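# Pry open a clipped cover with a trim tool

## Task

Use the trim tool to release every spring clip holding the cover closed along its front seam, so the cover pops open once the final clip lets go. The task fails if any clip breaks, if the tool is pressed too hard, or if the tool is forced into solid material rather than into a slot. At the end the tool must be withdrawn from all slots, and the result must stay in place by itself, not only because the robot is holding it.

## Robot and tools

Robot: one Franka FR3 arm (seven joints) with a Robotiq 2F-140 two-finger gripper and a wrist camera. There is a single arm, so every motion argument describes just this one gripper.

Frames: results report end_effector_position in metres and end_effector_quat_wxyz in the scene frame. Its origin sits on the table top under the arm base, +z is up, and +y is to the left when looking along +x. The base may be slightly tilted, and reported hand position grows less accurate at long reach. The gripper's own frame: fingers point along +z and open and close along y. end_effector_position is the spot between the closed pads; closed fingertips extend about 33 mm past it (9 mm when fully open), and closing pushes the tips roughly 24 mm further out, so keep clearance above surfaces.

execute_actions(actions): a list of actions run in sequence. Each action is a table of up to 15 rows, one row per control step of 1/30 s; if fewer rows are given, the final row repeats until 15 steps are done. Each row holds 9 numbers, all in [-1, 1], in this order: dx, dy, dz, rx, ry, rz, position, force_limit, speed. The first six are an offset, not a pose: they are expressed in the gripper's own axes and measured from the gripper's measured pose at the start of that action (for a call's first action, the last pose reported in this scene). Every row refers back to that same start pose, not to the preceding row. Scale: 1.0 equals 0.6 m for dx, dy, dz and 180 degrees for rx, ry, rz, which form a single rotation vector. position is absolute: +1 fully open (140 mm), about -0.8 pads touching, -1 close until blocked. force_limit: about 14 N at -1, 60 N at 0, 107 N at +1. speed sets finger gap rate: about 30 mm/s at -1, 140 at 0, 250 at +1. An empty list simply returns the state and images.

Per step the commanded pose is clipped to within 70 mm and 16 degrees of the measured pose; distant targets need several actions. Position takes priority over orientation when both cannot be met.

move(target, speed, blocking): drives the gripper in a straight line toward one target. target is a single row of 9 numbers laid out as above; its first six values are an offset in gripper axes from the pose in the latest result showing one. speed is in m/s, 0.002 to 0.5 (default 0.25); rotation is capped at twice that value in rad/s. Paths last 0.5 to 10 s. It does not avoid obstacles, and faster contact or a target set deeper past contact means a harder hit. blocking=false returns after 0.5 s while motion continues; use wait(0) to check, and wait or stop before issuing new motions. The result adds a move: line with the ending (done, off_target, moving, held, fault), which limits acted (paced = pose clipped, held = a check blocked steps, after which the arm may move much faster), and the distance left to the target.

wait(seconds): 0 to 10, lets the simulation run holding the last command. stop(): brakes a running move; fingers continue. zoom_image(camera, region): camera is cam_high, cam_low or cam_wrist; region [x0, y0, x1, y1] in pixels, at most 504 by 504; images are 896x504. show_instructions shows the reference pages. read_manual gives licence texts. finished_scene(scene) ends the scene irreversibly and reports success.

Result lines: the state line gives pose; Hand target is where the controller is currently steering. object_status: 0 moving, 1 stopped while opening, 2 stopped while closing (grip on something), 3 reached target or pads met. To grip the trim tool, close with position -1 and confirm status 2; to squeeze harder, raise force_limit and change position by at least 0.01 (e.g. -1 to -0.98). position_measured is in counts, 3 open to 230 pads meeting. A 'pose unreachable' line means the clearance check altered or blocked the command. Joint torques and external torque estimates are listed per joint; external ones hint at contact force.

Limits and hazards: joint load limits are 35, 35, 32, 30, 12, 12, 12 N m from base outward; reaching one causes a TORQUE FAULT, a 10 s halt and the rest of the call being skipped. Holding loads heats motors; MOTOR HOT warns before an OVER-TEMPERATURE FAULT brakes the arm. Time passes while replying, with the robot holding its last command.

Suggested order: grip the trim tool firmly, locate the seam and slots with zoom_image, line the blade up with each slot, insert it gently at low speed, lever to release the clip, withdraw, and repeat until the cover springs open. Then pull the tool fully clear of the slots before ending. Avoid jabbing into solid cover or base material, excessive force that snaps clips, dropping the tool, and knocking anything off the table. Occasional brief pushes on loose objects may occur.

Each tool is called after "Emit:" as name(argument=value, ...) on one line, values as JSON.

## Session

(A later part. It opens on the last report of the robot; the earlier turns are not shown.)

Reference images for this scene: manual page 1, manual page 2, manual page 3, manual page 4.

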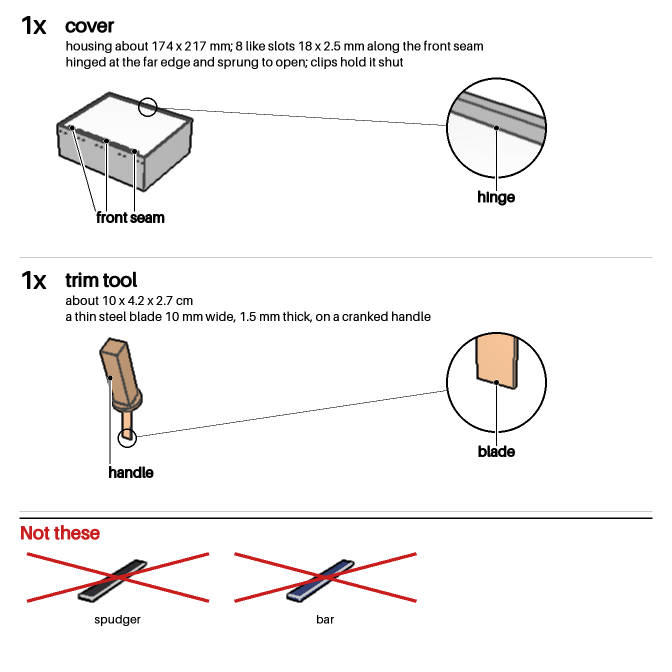

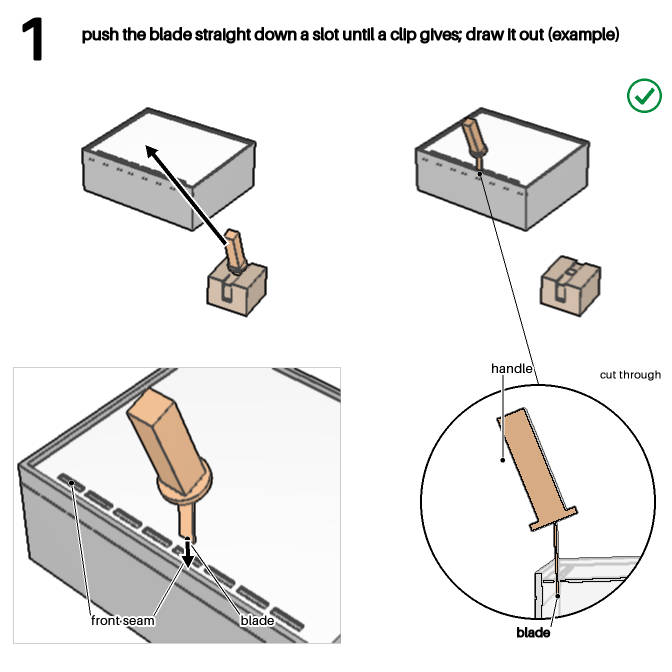

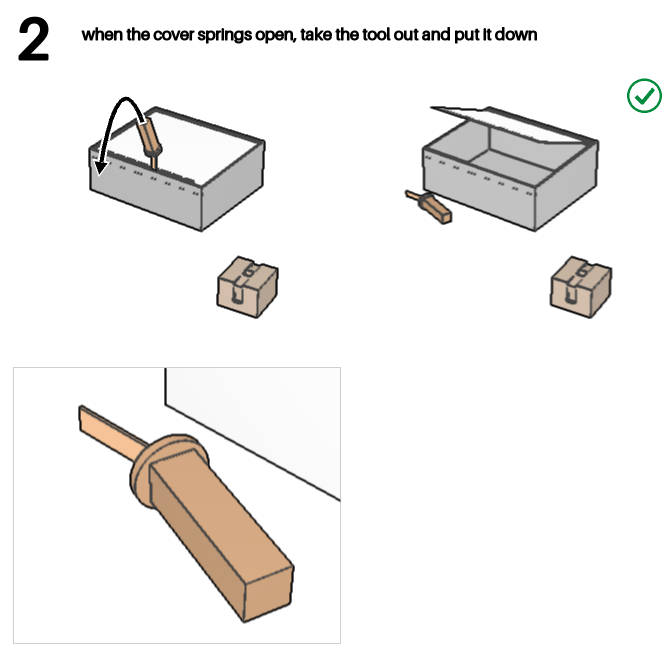

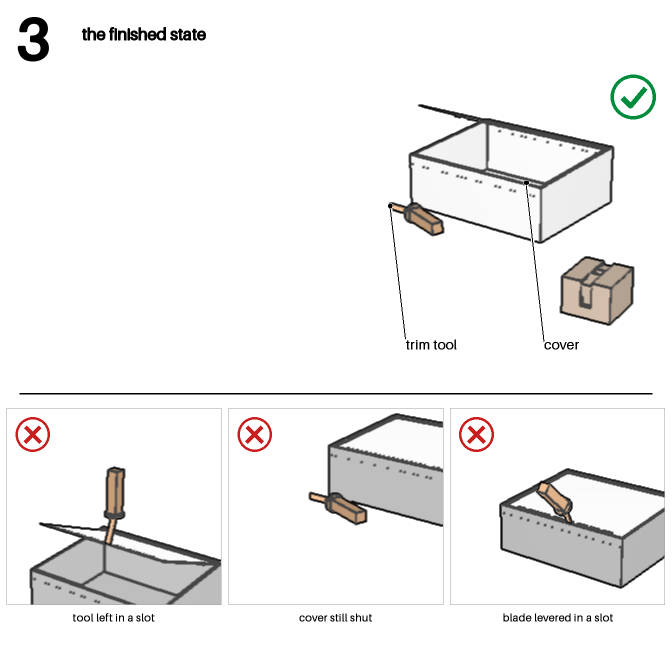

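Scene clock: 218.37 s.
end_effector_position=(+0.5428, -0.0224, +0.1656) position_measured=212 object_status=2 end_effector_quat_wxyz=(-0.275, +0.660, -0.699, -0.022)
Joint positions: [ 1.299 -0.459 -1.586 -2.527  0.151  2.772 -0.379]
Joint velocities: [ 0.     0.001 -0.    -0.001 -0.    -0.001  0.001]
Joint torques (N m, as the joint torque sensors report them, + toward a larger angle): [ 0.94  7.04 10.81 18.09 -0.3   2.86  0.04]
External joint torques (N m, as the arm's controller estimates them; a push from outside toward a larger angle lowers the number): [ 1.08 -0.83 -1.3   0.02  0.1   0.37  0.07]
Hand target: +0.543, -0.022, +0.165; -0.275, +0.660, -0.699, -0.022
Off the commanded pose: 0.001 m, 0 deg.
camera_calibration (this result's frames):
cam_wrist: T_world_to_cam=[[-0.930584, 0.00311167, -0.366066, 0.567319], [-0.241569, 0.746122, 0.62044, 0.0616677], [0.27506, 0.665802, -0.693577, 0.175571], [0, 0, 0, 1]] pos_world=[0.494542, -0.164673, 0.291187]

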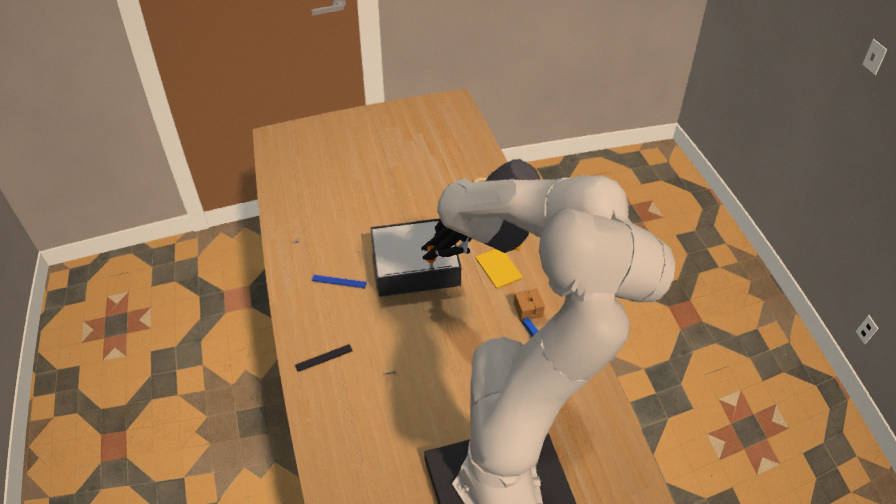

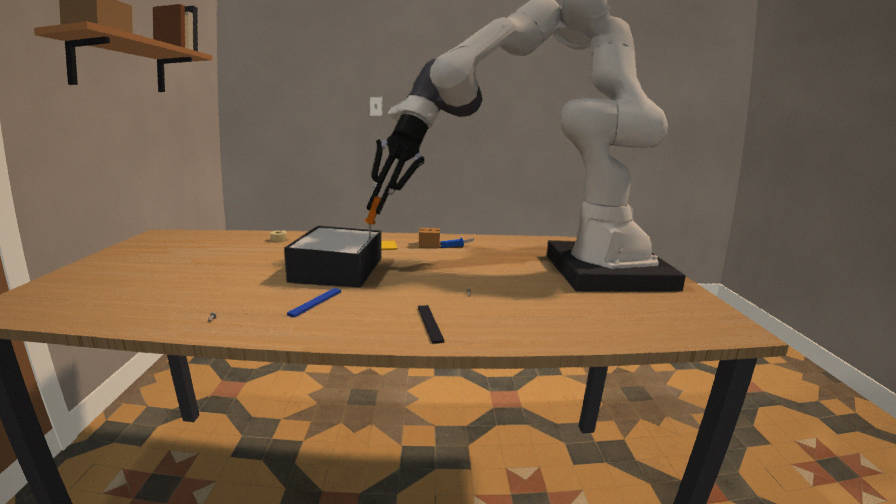

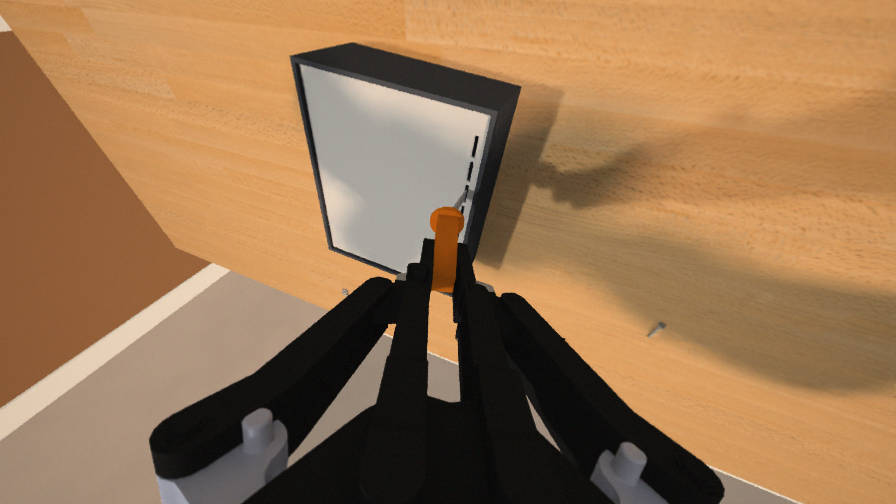

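Emit:
execute_actions(actions=[[[0.0012,0,0.0025,0.0008,0,-0.0004,-1,0.8,-0.6]]])

Emit:
zoom_image(camera="cam_wrist", region=[446, 174, 486, 214])

Scene clock: 220.97 s.
end_effector_position=(+0.5429, -0.0225, +0.1643) position_measured=212 object_status=2 end_effector_quat_wxyz=(-0.275, +0.659, -0.700, -0.022)
Joint positions: [ 1.305 -0.459 -1.592 -2.527  0.151  2.776 -0.379]
Joint velocities: [ 0.     0.    -0.    -0.     0.     0.002  0.   ]
Joint torques (N m, as the joint torque sensors report them, + toward a larger angle): [ 1.01  6.1  10.65 18.14 -0.48  2.95 -0.07]
External joint torques (N m, as the arm's controller estimates them; a push from outside toward a larger angle lowers the number): [ 1.25 -1.94 -1.38  0.03 -0.09  0.44 -0.04]
Hand target: +0.543, -0.022, +0.164; -0.276, +0.660, -0.699, -0.021
Off the commanded pose: 0.001 m, 0 deg.
camera_calibration (this result's frames):
cam_wrist: T_world_to_cam=[[-0.930788, 0.00401249, -0.365538, 0.566948], [-0.240403, 0.746578, 0.620344, 0.0619758], [0.275392, 0.665285, -0.693941, 0.174598], [0, 0, 0, 1]] pos_world=[0.494524, -0.164702, 0.289955]

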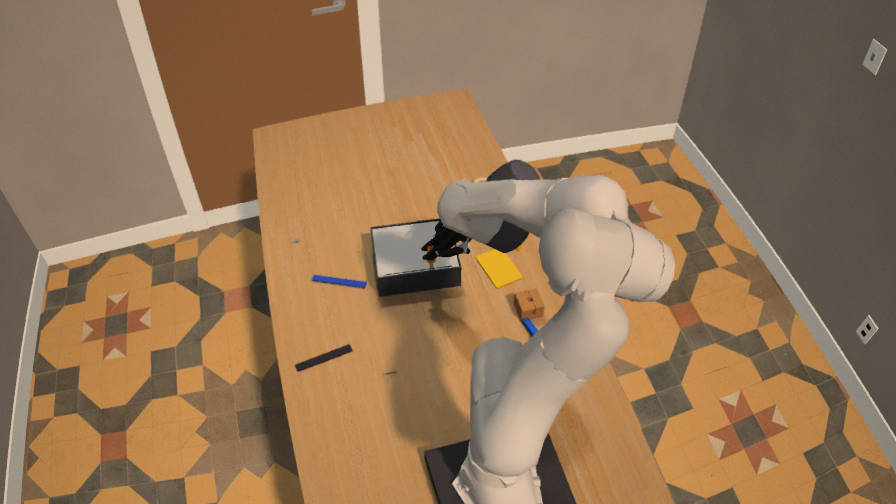

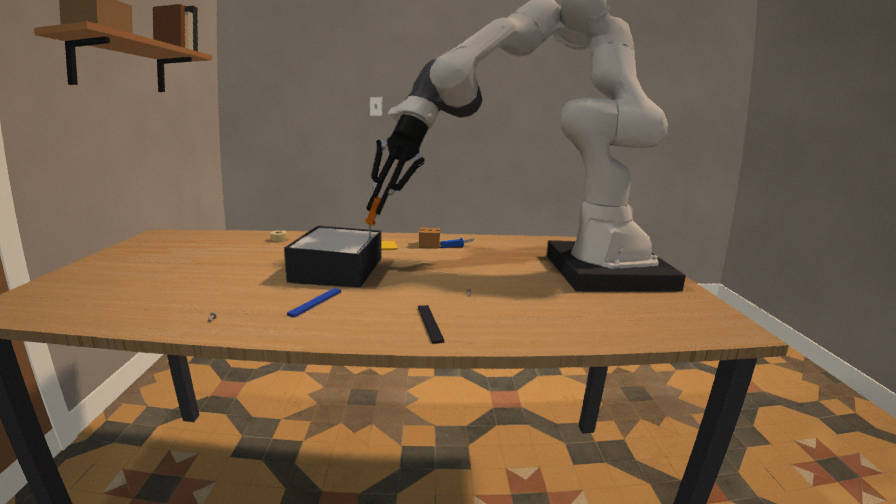

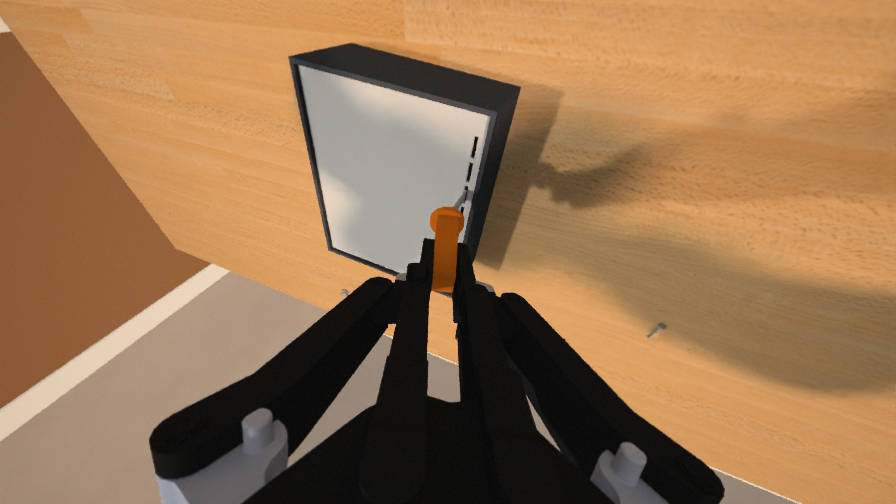

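Region (446, 174, 486, 214) of cam_wrist's 896x504 image, scaled by 12.600, with more detail than that image has.

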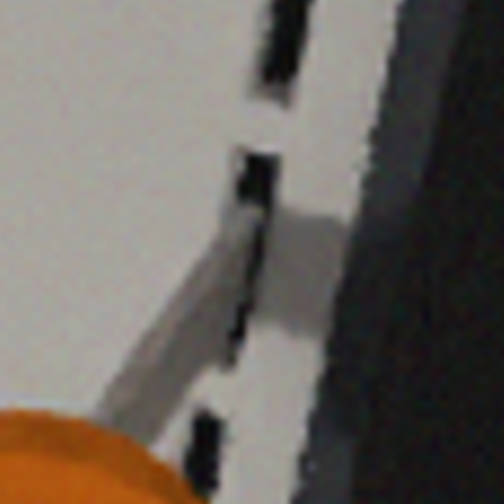

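Good: step keeps n.

Emit:
execute_actions(actions=[[[0.0012,0,0.0025,0.0008,0,-0.0004,-1,0.8,-0.6]],[[0.0012,0,0.0025,0.0008,0,-0.0004,-1,0.8,-0.6]],[[0.0012,0,0.0025,0.0008,0,-0.0004,-1,0.8,-0.6]]])

Scene clock: 225.87 s.
end_effector_position=(+0.5431, -0.0229, +0.1604) position_measured=212 object_status=2 end_effector_quat_wxyz=(-0.274, +0.658, -0.701, -0.022)
Joint positions: [ 1.325 -0.459 -1.613 -2.528  0.151  2.785 -0.379]
Joint velocities: [ 0.003 -0.001 -0.002  0.    -0.002  0.001  0.   ]
Joint torques (N m, as the joint torque sensors report them, + toward a larger angle): [ 0.96  6.63 10.85 18.02 -0.5   2.99 -0.09]
External joint torques (N m, as the arm's controller estimates them; a push from outside toward a larger angle lowers the number): [ 1.05 -1.92 -1.33  0.04 -0.07  0.49 -0.06]
External joint torques at the end of the 1st action: [ 1.39 -1.86 -1.33 -0.09 -0.07  0.47 -0.03]
External joint torques at the end of the 2nd action: [ 1.14 -1.81 -1.37  0.27 -0.06  0.44 -0.04]
Hand target: +0.544, -0.023, +0.160; -0.275, +0.659, -0.700, -0.021
Off the commanded pose: 0.001 m, 0 deg.
camera_calibration (this result's frames):
cam_wrist: T_world_to_cam=[[-0.931331, 0.00674967, -0.36411, 0.56593], [-0.236927, 0.748069, 0.619885, 0.0629859], [0.276564, 0.663586, -0.695101, 0.171679], [0, 0, 0, 1]] pos_world=[0.494511, -0.164862, 0.286351]

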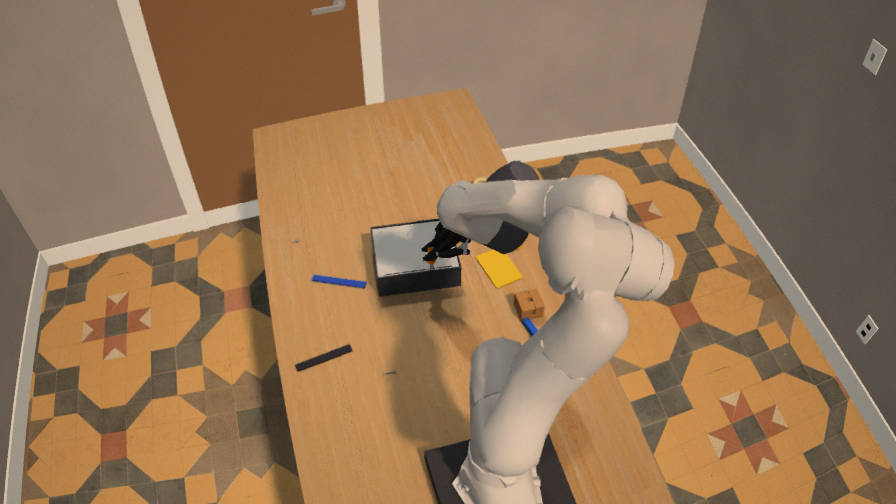

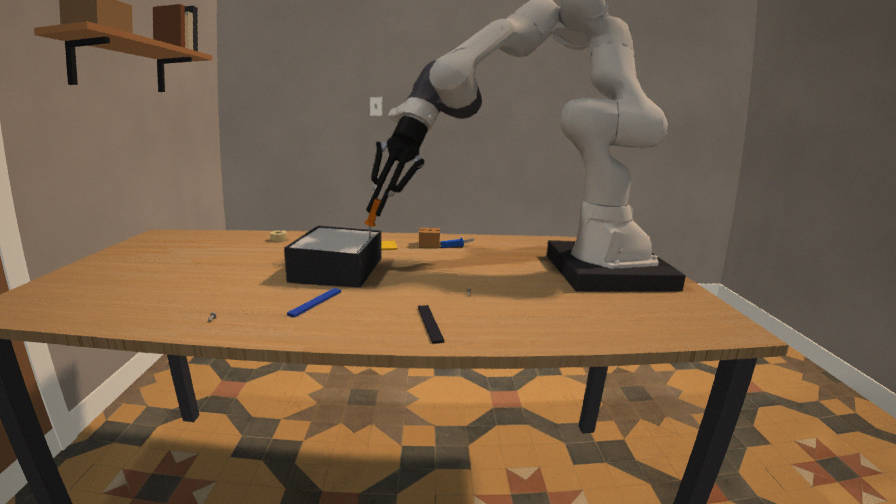

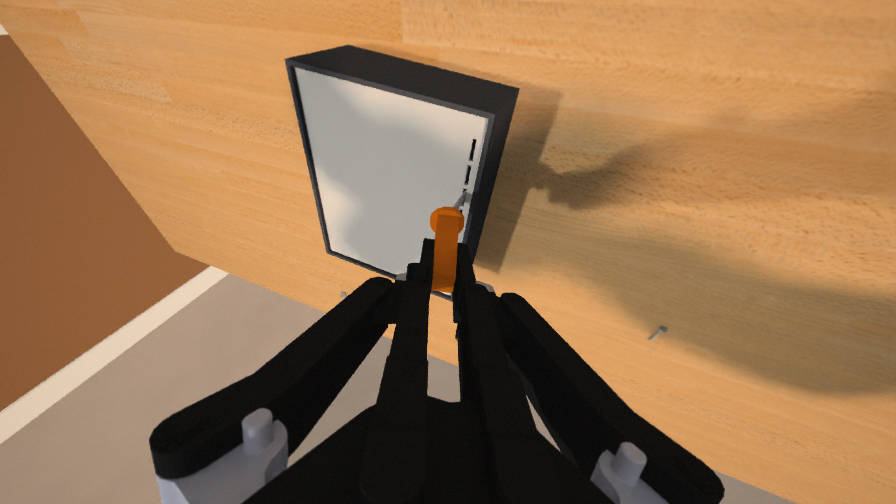

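Emit:
execute_actions(actions=[[[0.001,0,0.0026,0.0008,0,-0.0004,-1,0.8,-0.6]],[[0.001,0,0.0026,0.0008,0,-0.0004,-1,0.8,-0.6]],[[0.001,0,0.0026,0.0008,0,-0.0004,-1,0.8,-0.6]]])

Scene clock: 228.90 s.
end_effector_position=(+0.5432, -0.0222, +0.1568) position_measured=212 object_status=2 end_effector_quat_wxyz=(-0.273, +0.658, -0.701, -0.022)
Joint positions: [ 1.344 -0.459 -1.631 -2.528  0.151  2.793 -0.379]
Joint velocities: [-0.001 -0.001  0.001 -0.001 -0.     0.001 -0.001]
Joint torques (N m, as the joint torque sensors report them, + toward a larger angle): [ 1.08  7.3  10.41 17.73 -0.51  3.13 -0.05]
External joint torques (N m, as the arm's controller estimates them; a push from outside toward a larger angle lowers the number): [ 1.27 -1.69 -1.66 -0.09 -0.07  0.63 -0.02]
External joint torques at the end of the 1st action: [ 1.22 -1.96 -1.35  0.06 -0.06  0.59  0.  ]
External joint torques at the end of the 2nd action: [ 1.22 -2.12 -1.75  0.12 -0.03  0.65 -0.02]
Hand target: +0.544, -0.022, +0.156; -0.274, +0.658, -0.701, -0.021
Off the commanded pose: 0.001 m, 0 deg.
camera_calibration (this result's frames):
cam_wrist: T_world_to_cam=[[-0.932134, 0.00713244, -0.362044, 0.564779], [-0.235008, 0.748734, 0.619814, 0.0636859], [0.275495, 0.662833, -0.696244, 0.169407], [0, 0, 0, 1]] pos_world=[0.494745, -0.164001, 0.28295]

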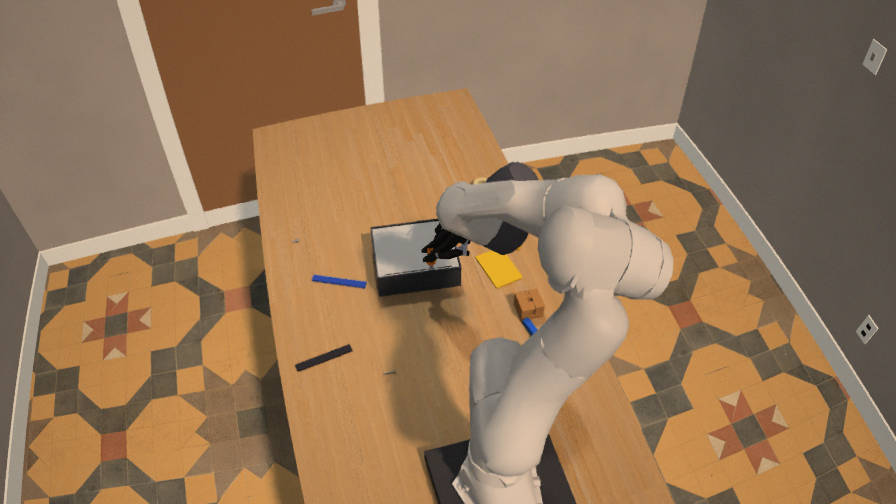

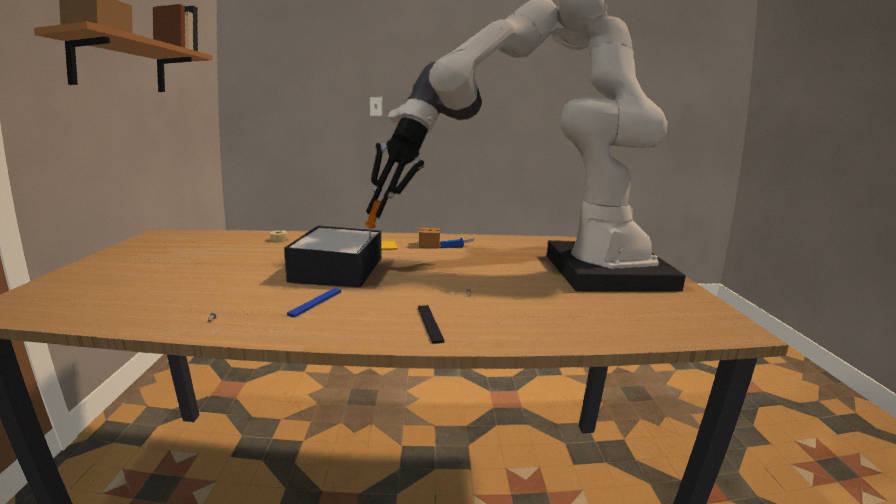

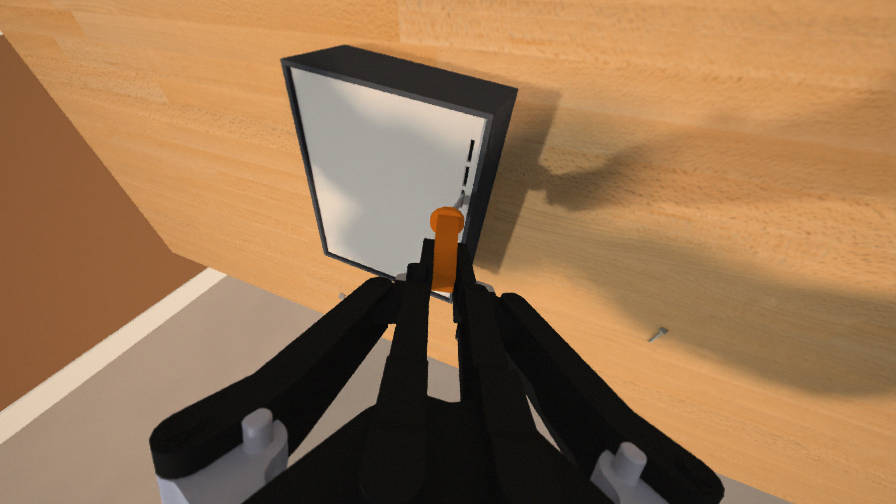

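Emit:
execute_actions(actions=[[[0.0011,0,0.0025,0.0008,0,-0.0004,-1,0.8,-0.6]]])

Scene clock: 231.13 s.
end_effector_position=(+0.5433, -0.0221, +0.1557) position_measured=212 object_status=2 end_effector_quat_wxyz=(-0.273, +0.658, -0.702, -0.022)
Joint positions: [ 1.351 -0.459 -1.637 -2.528  0.151  2.796 -0.379]
Joint velocities: [ 0. -0. -0.  0. -0.  0. -0.]
Joint torques (N m, as the joint torque sensors report them, + toward a larger angle): [ 1.14  7.3  10.42 18.02 -0.53  3.09 -0.06]
External joint torques (N m, as the arm's controller estimates them; a push from outside toward a larger angle lowers the number): [ 1.38 -1.87 -1.61  0.2  -0.09  0.58 -0.04]
Hand target: +0.544, -0.022, +0.155; -0.274, +0.658, -0.701, -0.021
Off the commanded pose: 0.001 m, 0 deg.
camera_calibration (this result's frames):
cam_wrist: T_world_to_cam=[[-0.932297, 0.0073535, -0.361618, 0.564515], [-0.234443, 0.74904, 0.619657, 0.0639915], [0.275423, 0.662484, -0.696604, 0.168598], [0, 0, 0, 1]] pos_world=[0.494862, -0.163777, 0.281932]

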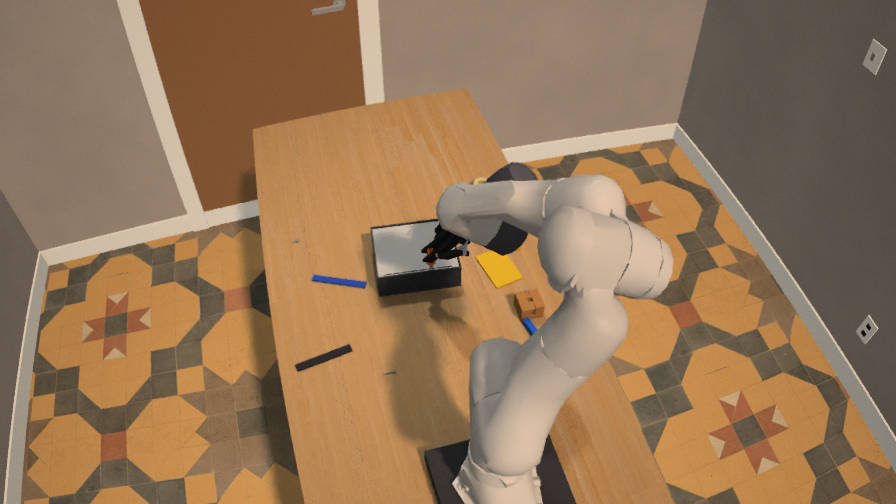

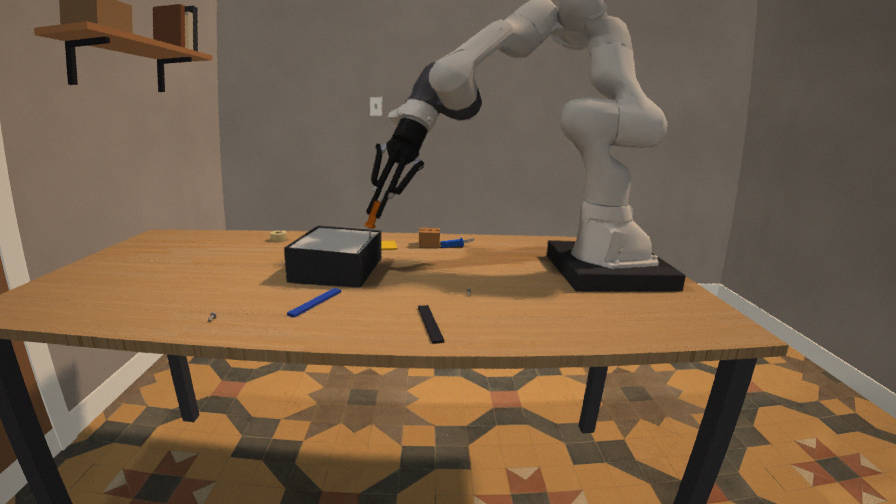

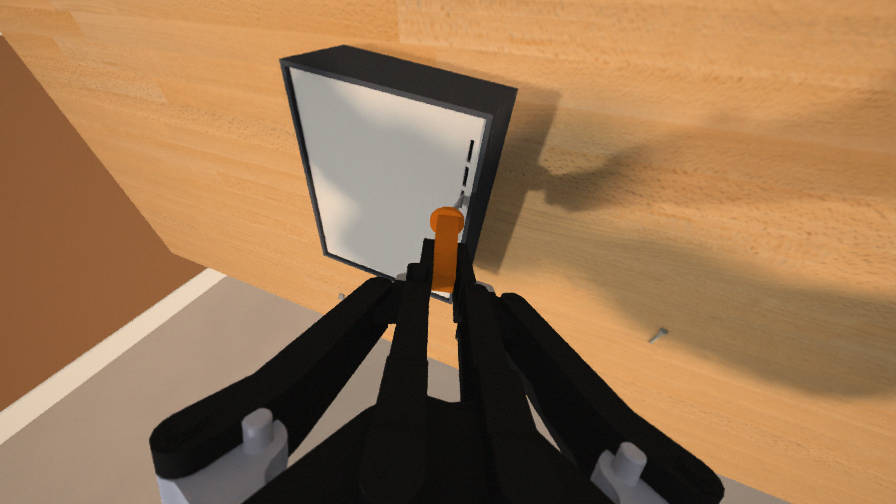

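One more gentle step to find the floor level.

Emit:
execute_actions(actions=[[[0.0009,0.0001,0.002,0.0006,0,-0.0003,-1,0.8,-0.6]]])

Scene clock: 232.80 s.
end_effector_position=(+0.5434, -0.0219, +0.1550) position_measured=212 object_status=2 end_effector_quat_wxyz=(-0.272, +0.658, -0.702, -0.022)
Joint positions: [ 1.355 -0.459 -1.641 -2.528  0.151  2.797 -0.379]
Joint velocities: [-0.001 -0.001 -0.     0.001  0.001 -0.001  0.001]
Joint torques (N m, as the joint torque sensors report them, + toward a larger angle): [ 1.05  7.71 10.42 18.23 -0.49  2.98 -0.03]
External joint torques (N m, as the arm's controller estimates them; a push from outside toward a larger angle lowers the number): [ 1.35 -1.52 -1.57  0.36 -0.05  0.46 -0.01]
Hand target: +0.544, -0.022, +0.155; -0.273, +0.658, -0.701, -0.021
Off the commanded pose: 0.001 m, 0 deg.
camera_calibration (this result's frames):
cam_wrist: T_world_to_cam=[[-0.932411, 0.00742747, -0.361322, 0.564334], [-0.23411, 0.749245, 0.619535, 0.0642042], [0.27532, 0.662251, -0.696866, 0.168056], [0, 0, 0, 1]] pos_world=[0.494953, -0.163591, 0.281242]

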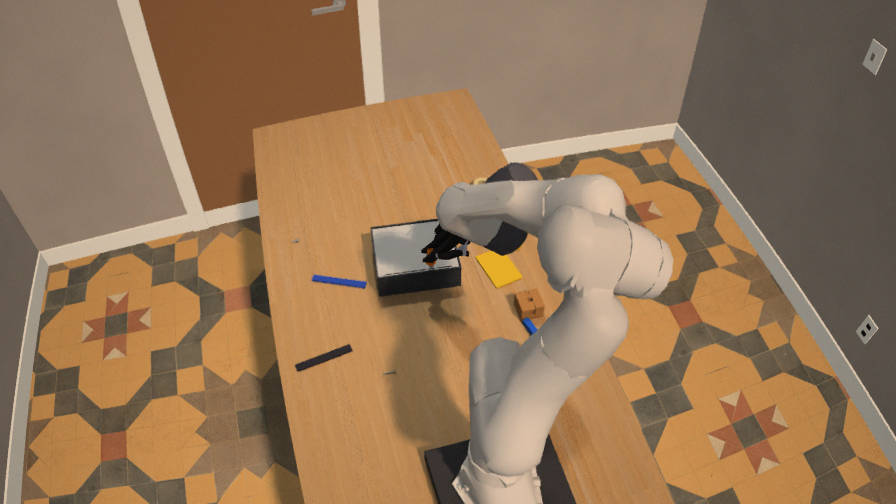

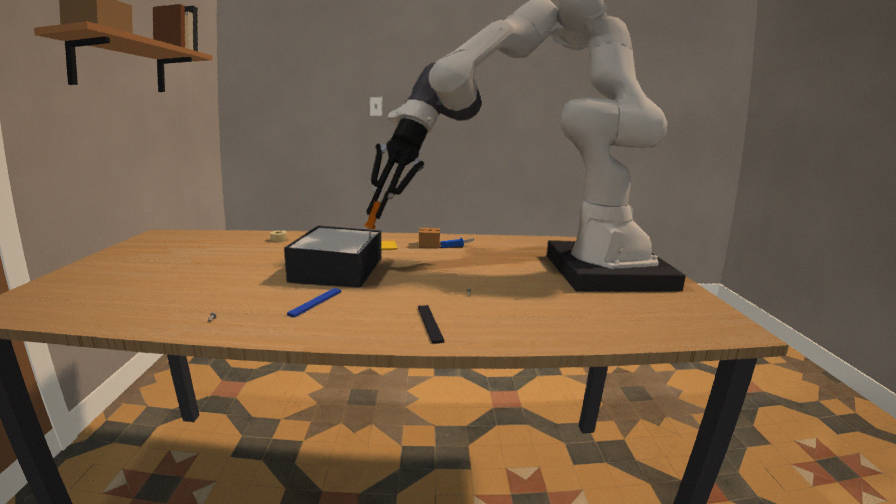

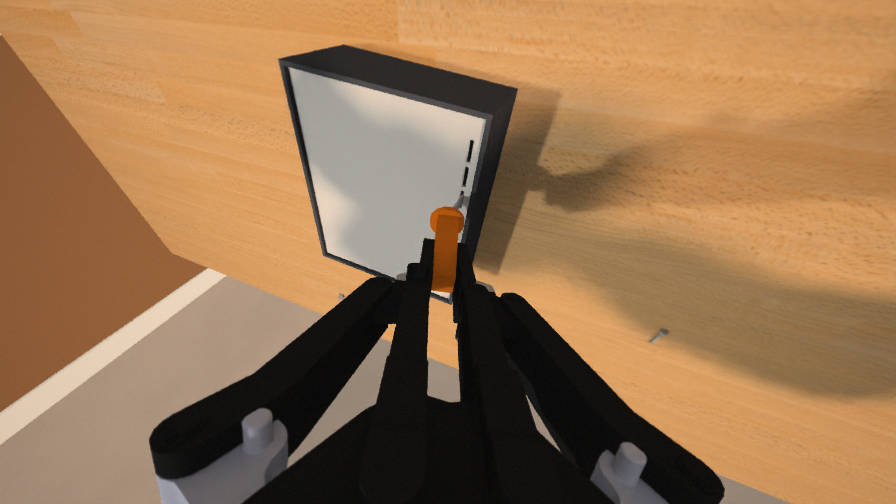

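Emit:
move(target=[-0.0107,-0.007,-0.0215,0,0,0,-1,0.8,-0.6], speed=0.02)

Emit:
move(target=[-0.0335,0,0.0165,0,0,0,-1,0.8,-0.6], speed=0.03)

Emit:
wait(seconds=0.5)

Emit:
zoom_image(camera="cam_wrist", region=[446, 174, 486, 214])

Scene clock: 236.47 s.
end_effector_position=(+0.5431, -0.0215, +0.1691) position_measured=212 object_status=2 end_effector_quat_wxyz=(-0.273, +0.661, -0.699, -0.020)
Joint positions: [ 1.283 -0.451 -1.564 -2.527  0.151  2.768 -0.374]
Joint velocities: [-0.01   0.     0.009 -0.001  0.001 -0.013  0.006]
Joint torques (N m, as the joint torque sensors report them, + toward a larger angle): [-2.04  8.04 14.01 19.84  0.6   1.74  0.36]
External joint torques (N m, as the arm's controller estimates them; a push from outside toward a larger angle lowers the number): [-1.9   0.86  2.15  1.57  0.97 -0.77  0.39]
Hand target: +0.542, -0.021, +0.169; -0.272, +0.658, -0.702, -0.023
Off the commanded pose: 0.001 m, 1 deg.
move: done
camera_calibration (this result's frames):
cam_wrist: T_world_to_cam=[[-0.930229, 0.0000250588, -0.366981, 0.568797], [-0.242923, 0.749505, 0.615817, 0.0605306], [0.275069, 0.661998, -0.697205, 0.177925], [0, 0, 0, 1]] pos_world=[0.494874, -0.163168, 0.295512]

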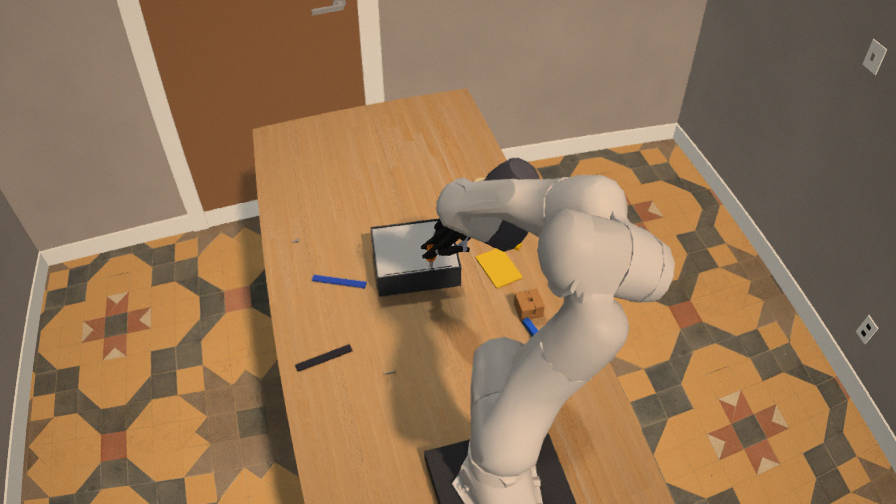

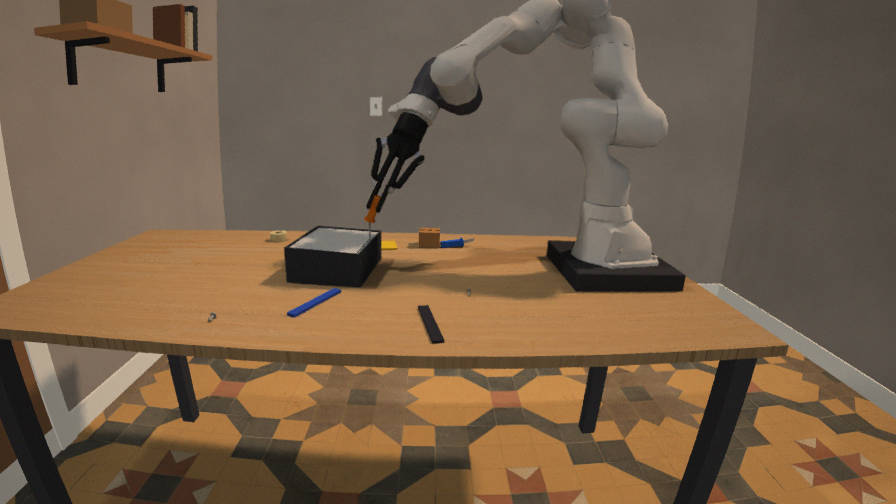

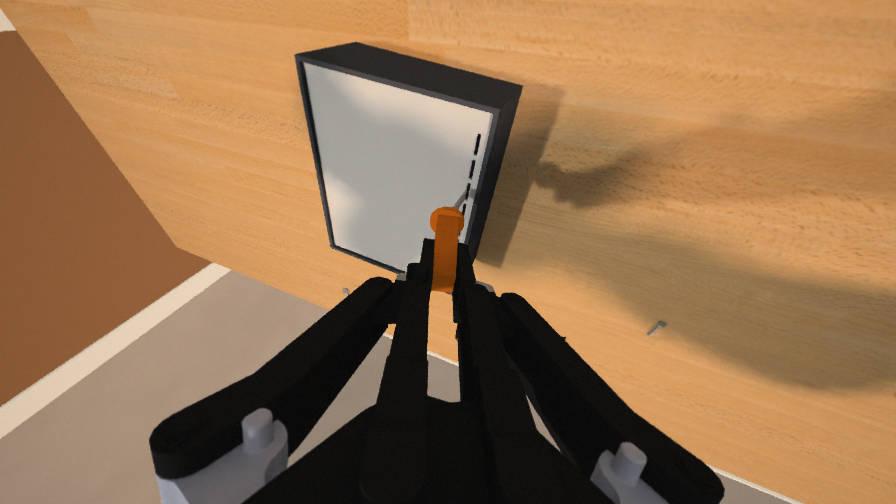

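Scene clock: 237.47 s.
end_effector_position=(+0.5450, -0.0008, +0.1684) position_measured=212 object_status=2 end_effector_quat_wxyz=(-0.273, +0.665, -0.695, -0.020)
Joint positions: [ 1.32  -0.438 -1.556 -2.538  0.167  2.793 -0.357]
Joint velocities: [0.    0.002 0.    0.    0.009 0.01  0.011]
Joint torques (N m, as the joint torque sensors report them, + toward a larger angle): [ 0.7   8.49 12.97 18.6   0.61  3.08  0.49]
External joint torques (N m, as the arm's controller estimates them; a push from outside toward a larger angle lowers the number): [1.01 1.81 1.59 0.14 1.02 0.52 0.52]
Hand target: +0.546, +0.000, +0.169; -0.273, +0.661, -0.699, -0.020
Off the commanded pose: 0.002 m, 1 deg.
move: done
camera_calibration (this result's frames):
cam_wrist: T_world_to_cam=[[-0.929897, -0.0103357, -0.367674, 0.570205], [-0.250849, 0.748892, 0.61338, 0.0505817], [0.269008, 0.662611, -0.698985, 0.166752], [0, 0, 0, 1]] pos_world=[0.498063, -0.142478, 0.295181]

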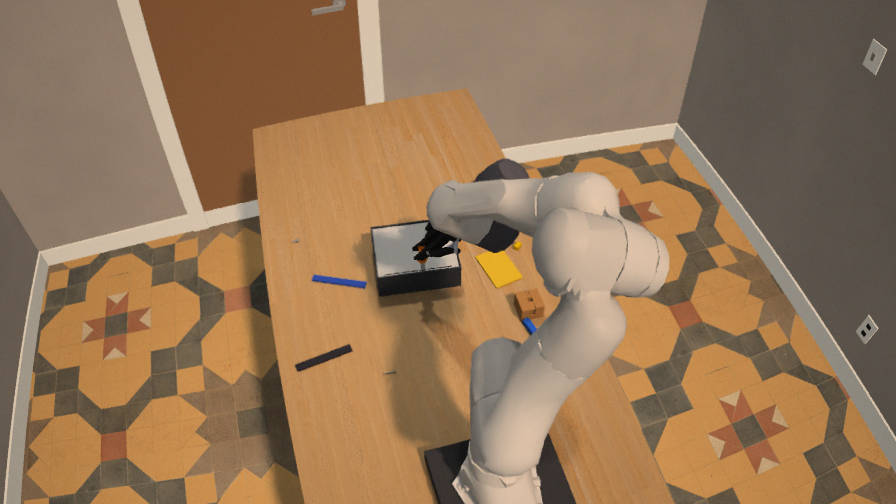

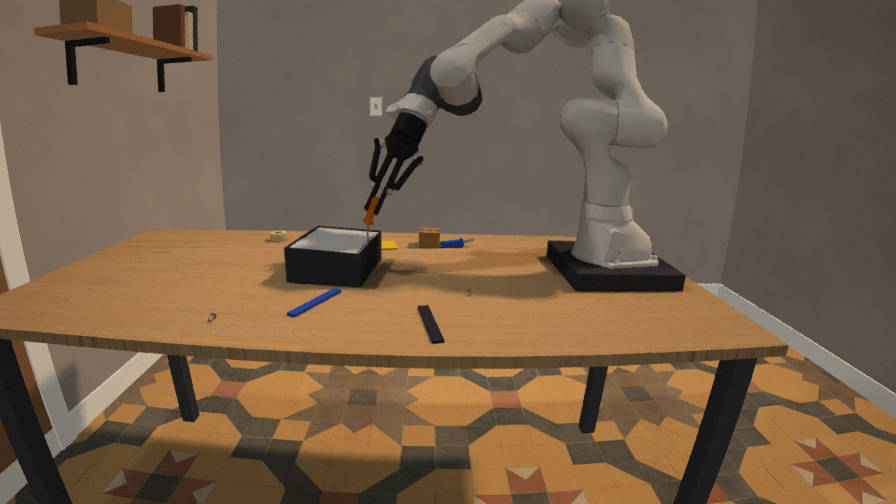

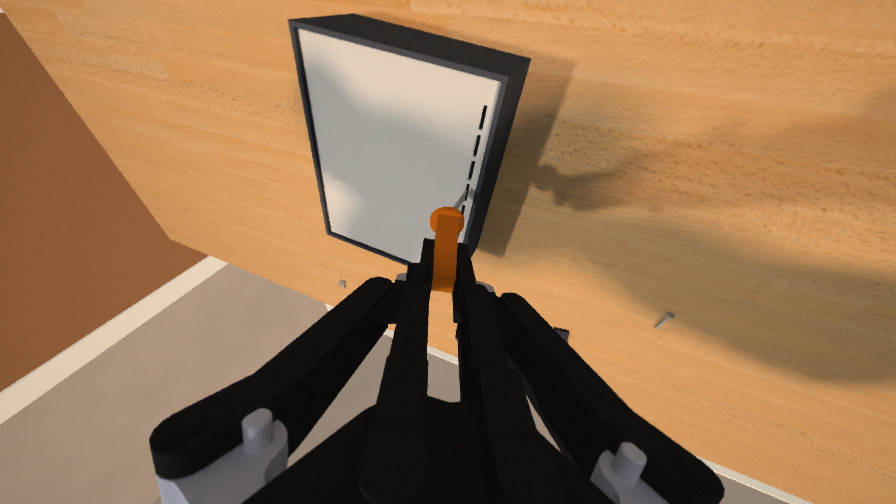

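Scene clock: 237.97 s.
end_effector_position=(+0.5454, -0.0010, +0.1686) position_measured=212 object_status=2 end_effector_quat_wxyz=(-0.273, +0.663, -0.697, -0.020)
Joint positions: [ 1.32  -0.438 -1.556 -2.538  0.168  2.794 -0.354]
Joint velocities: [-0.001  0.001  0.     0.001 -0.     0.001  0.002]
Joint torques (N m, as the joint torque sensors report them, + toward a larger angle): [ 0.98  7.67 13.07 18.45  0.74  3.09  0.45]
External joint torques (N m, as the arm's controller estimates them; a push from outside toward a larger angle lowers the number): [ 1.18  0.91  1.56 -0.03  1.16  0.52  0.47]
Hand target: +0.546, +0.000, +0.169; -0.273, +0.661, -0.699, -0.020
Off the commanded pose: 0.002 m, 0 deg.
wait: 0.50 s; at rest by 0.17 s
camera_calibration (this result's frames):
cam_wrist: T_world_to_cam=[[-0.929927, -0.00655132, -0.367685, 0.57066], [-0.248079, 0.749244, 0.614077, 0.0491082], [0.271463, 0.662262, -0.698368, 0.165489], [0, 0, 0, 1]] pos_world=[0.497931, -0.142652, 0.295239]

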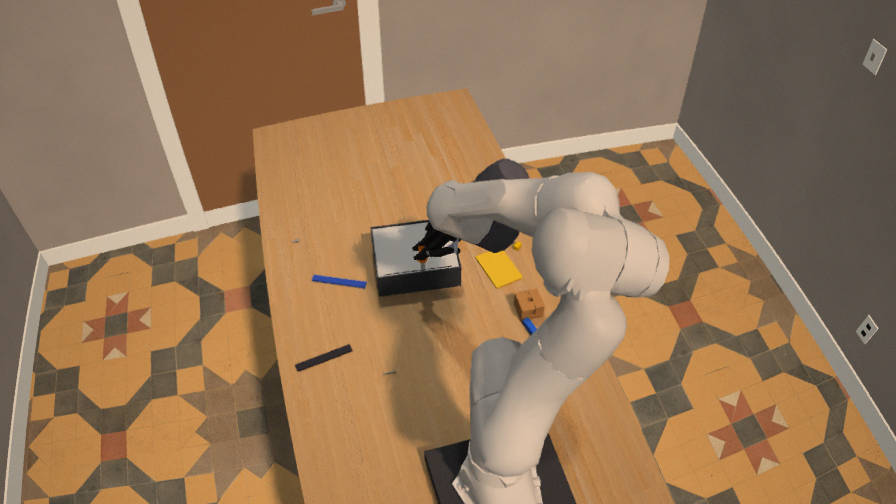

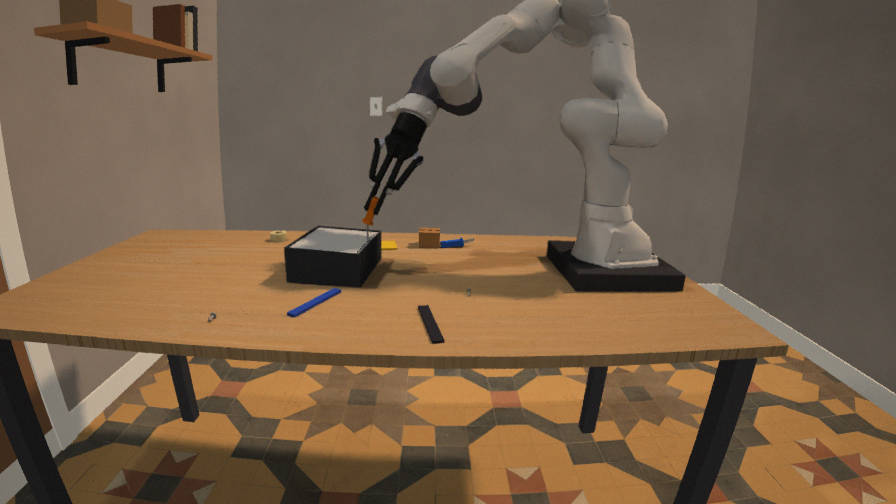

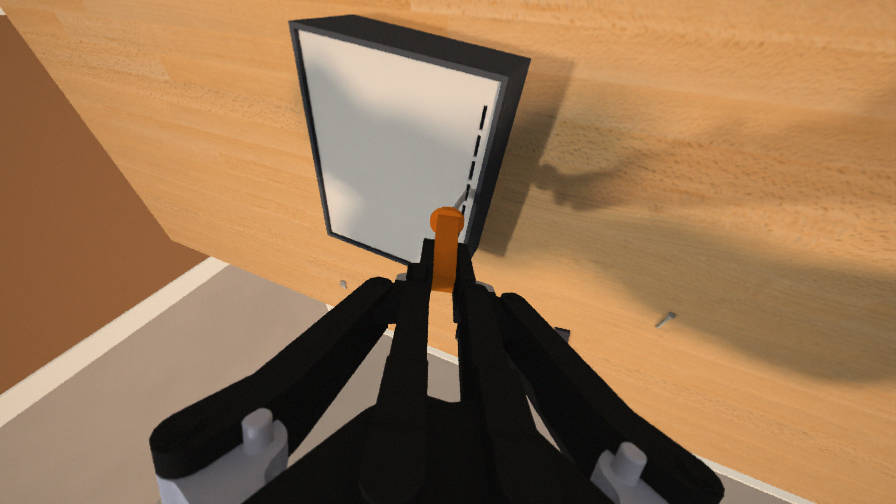

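Region (446, 174, 486, 214) of cam_wrist's 896x504 image, scaled by 12.600, with more detail than that image has.

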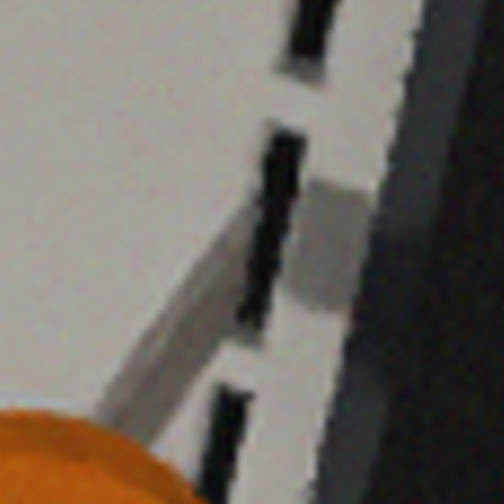

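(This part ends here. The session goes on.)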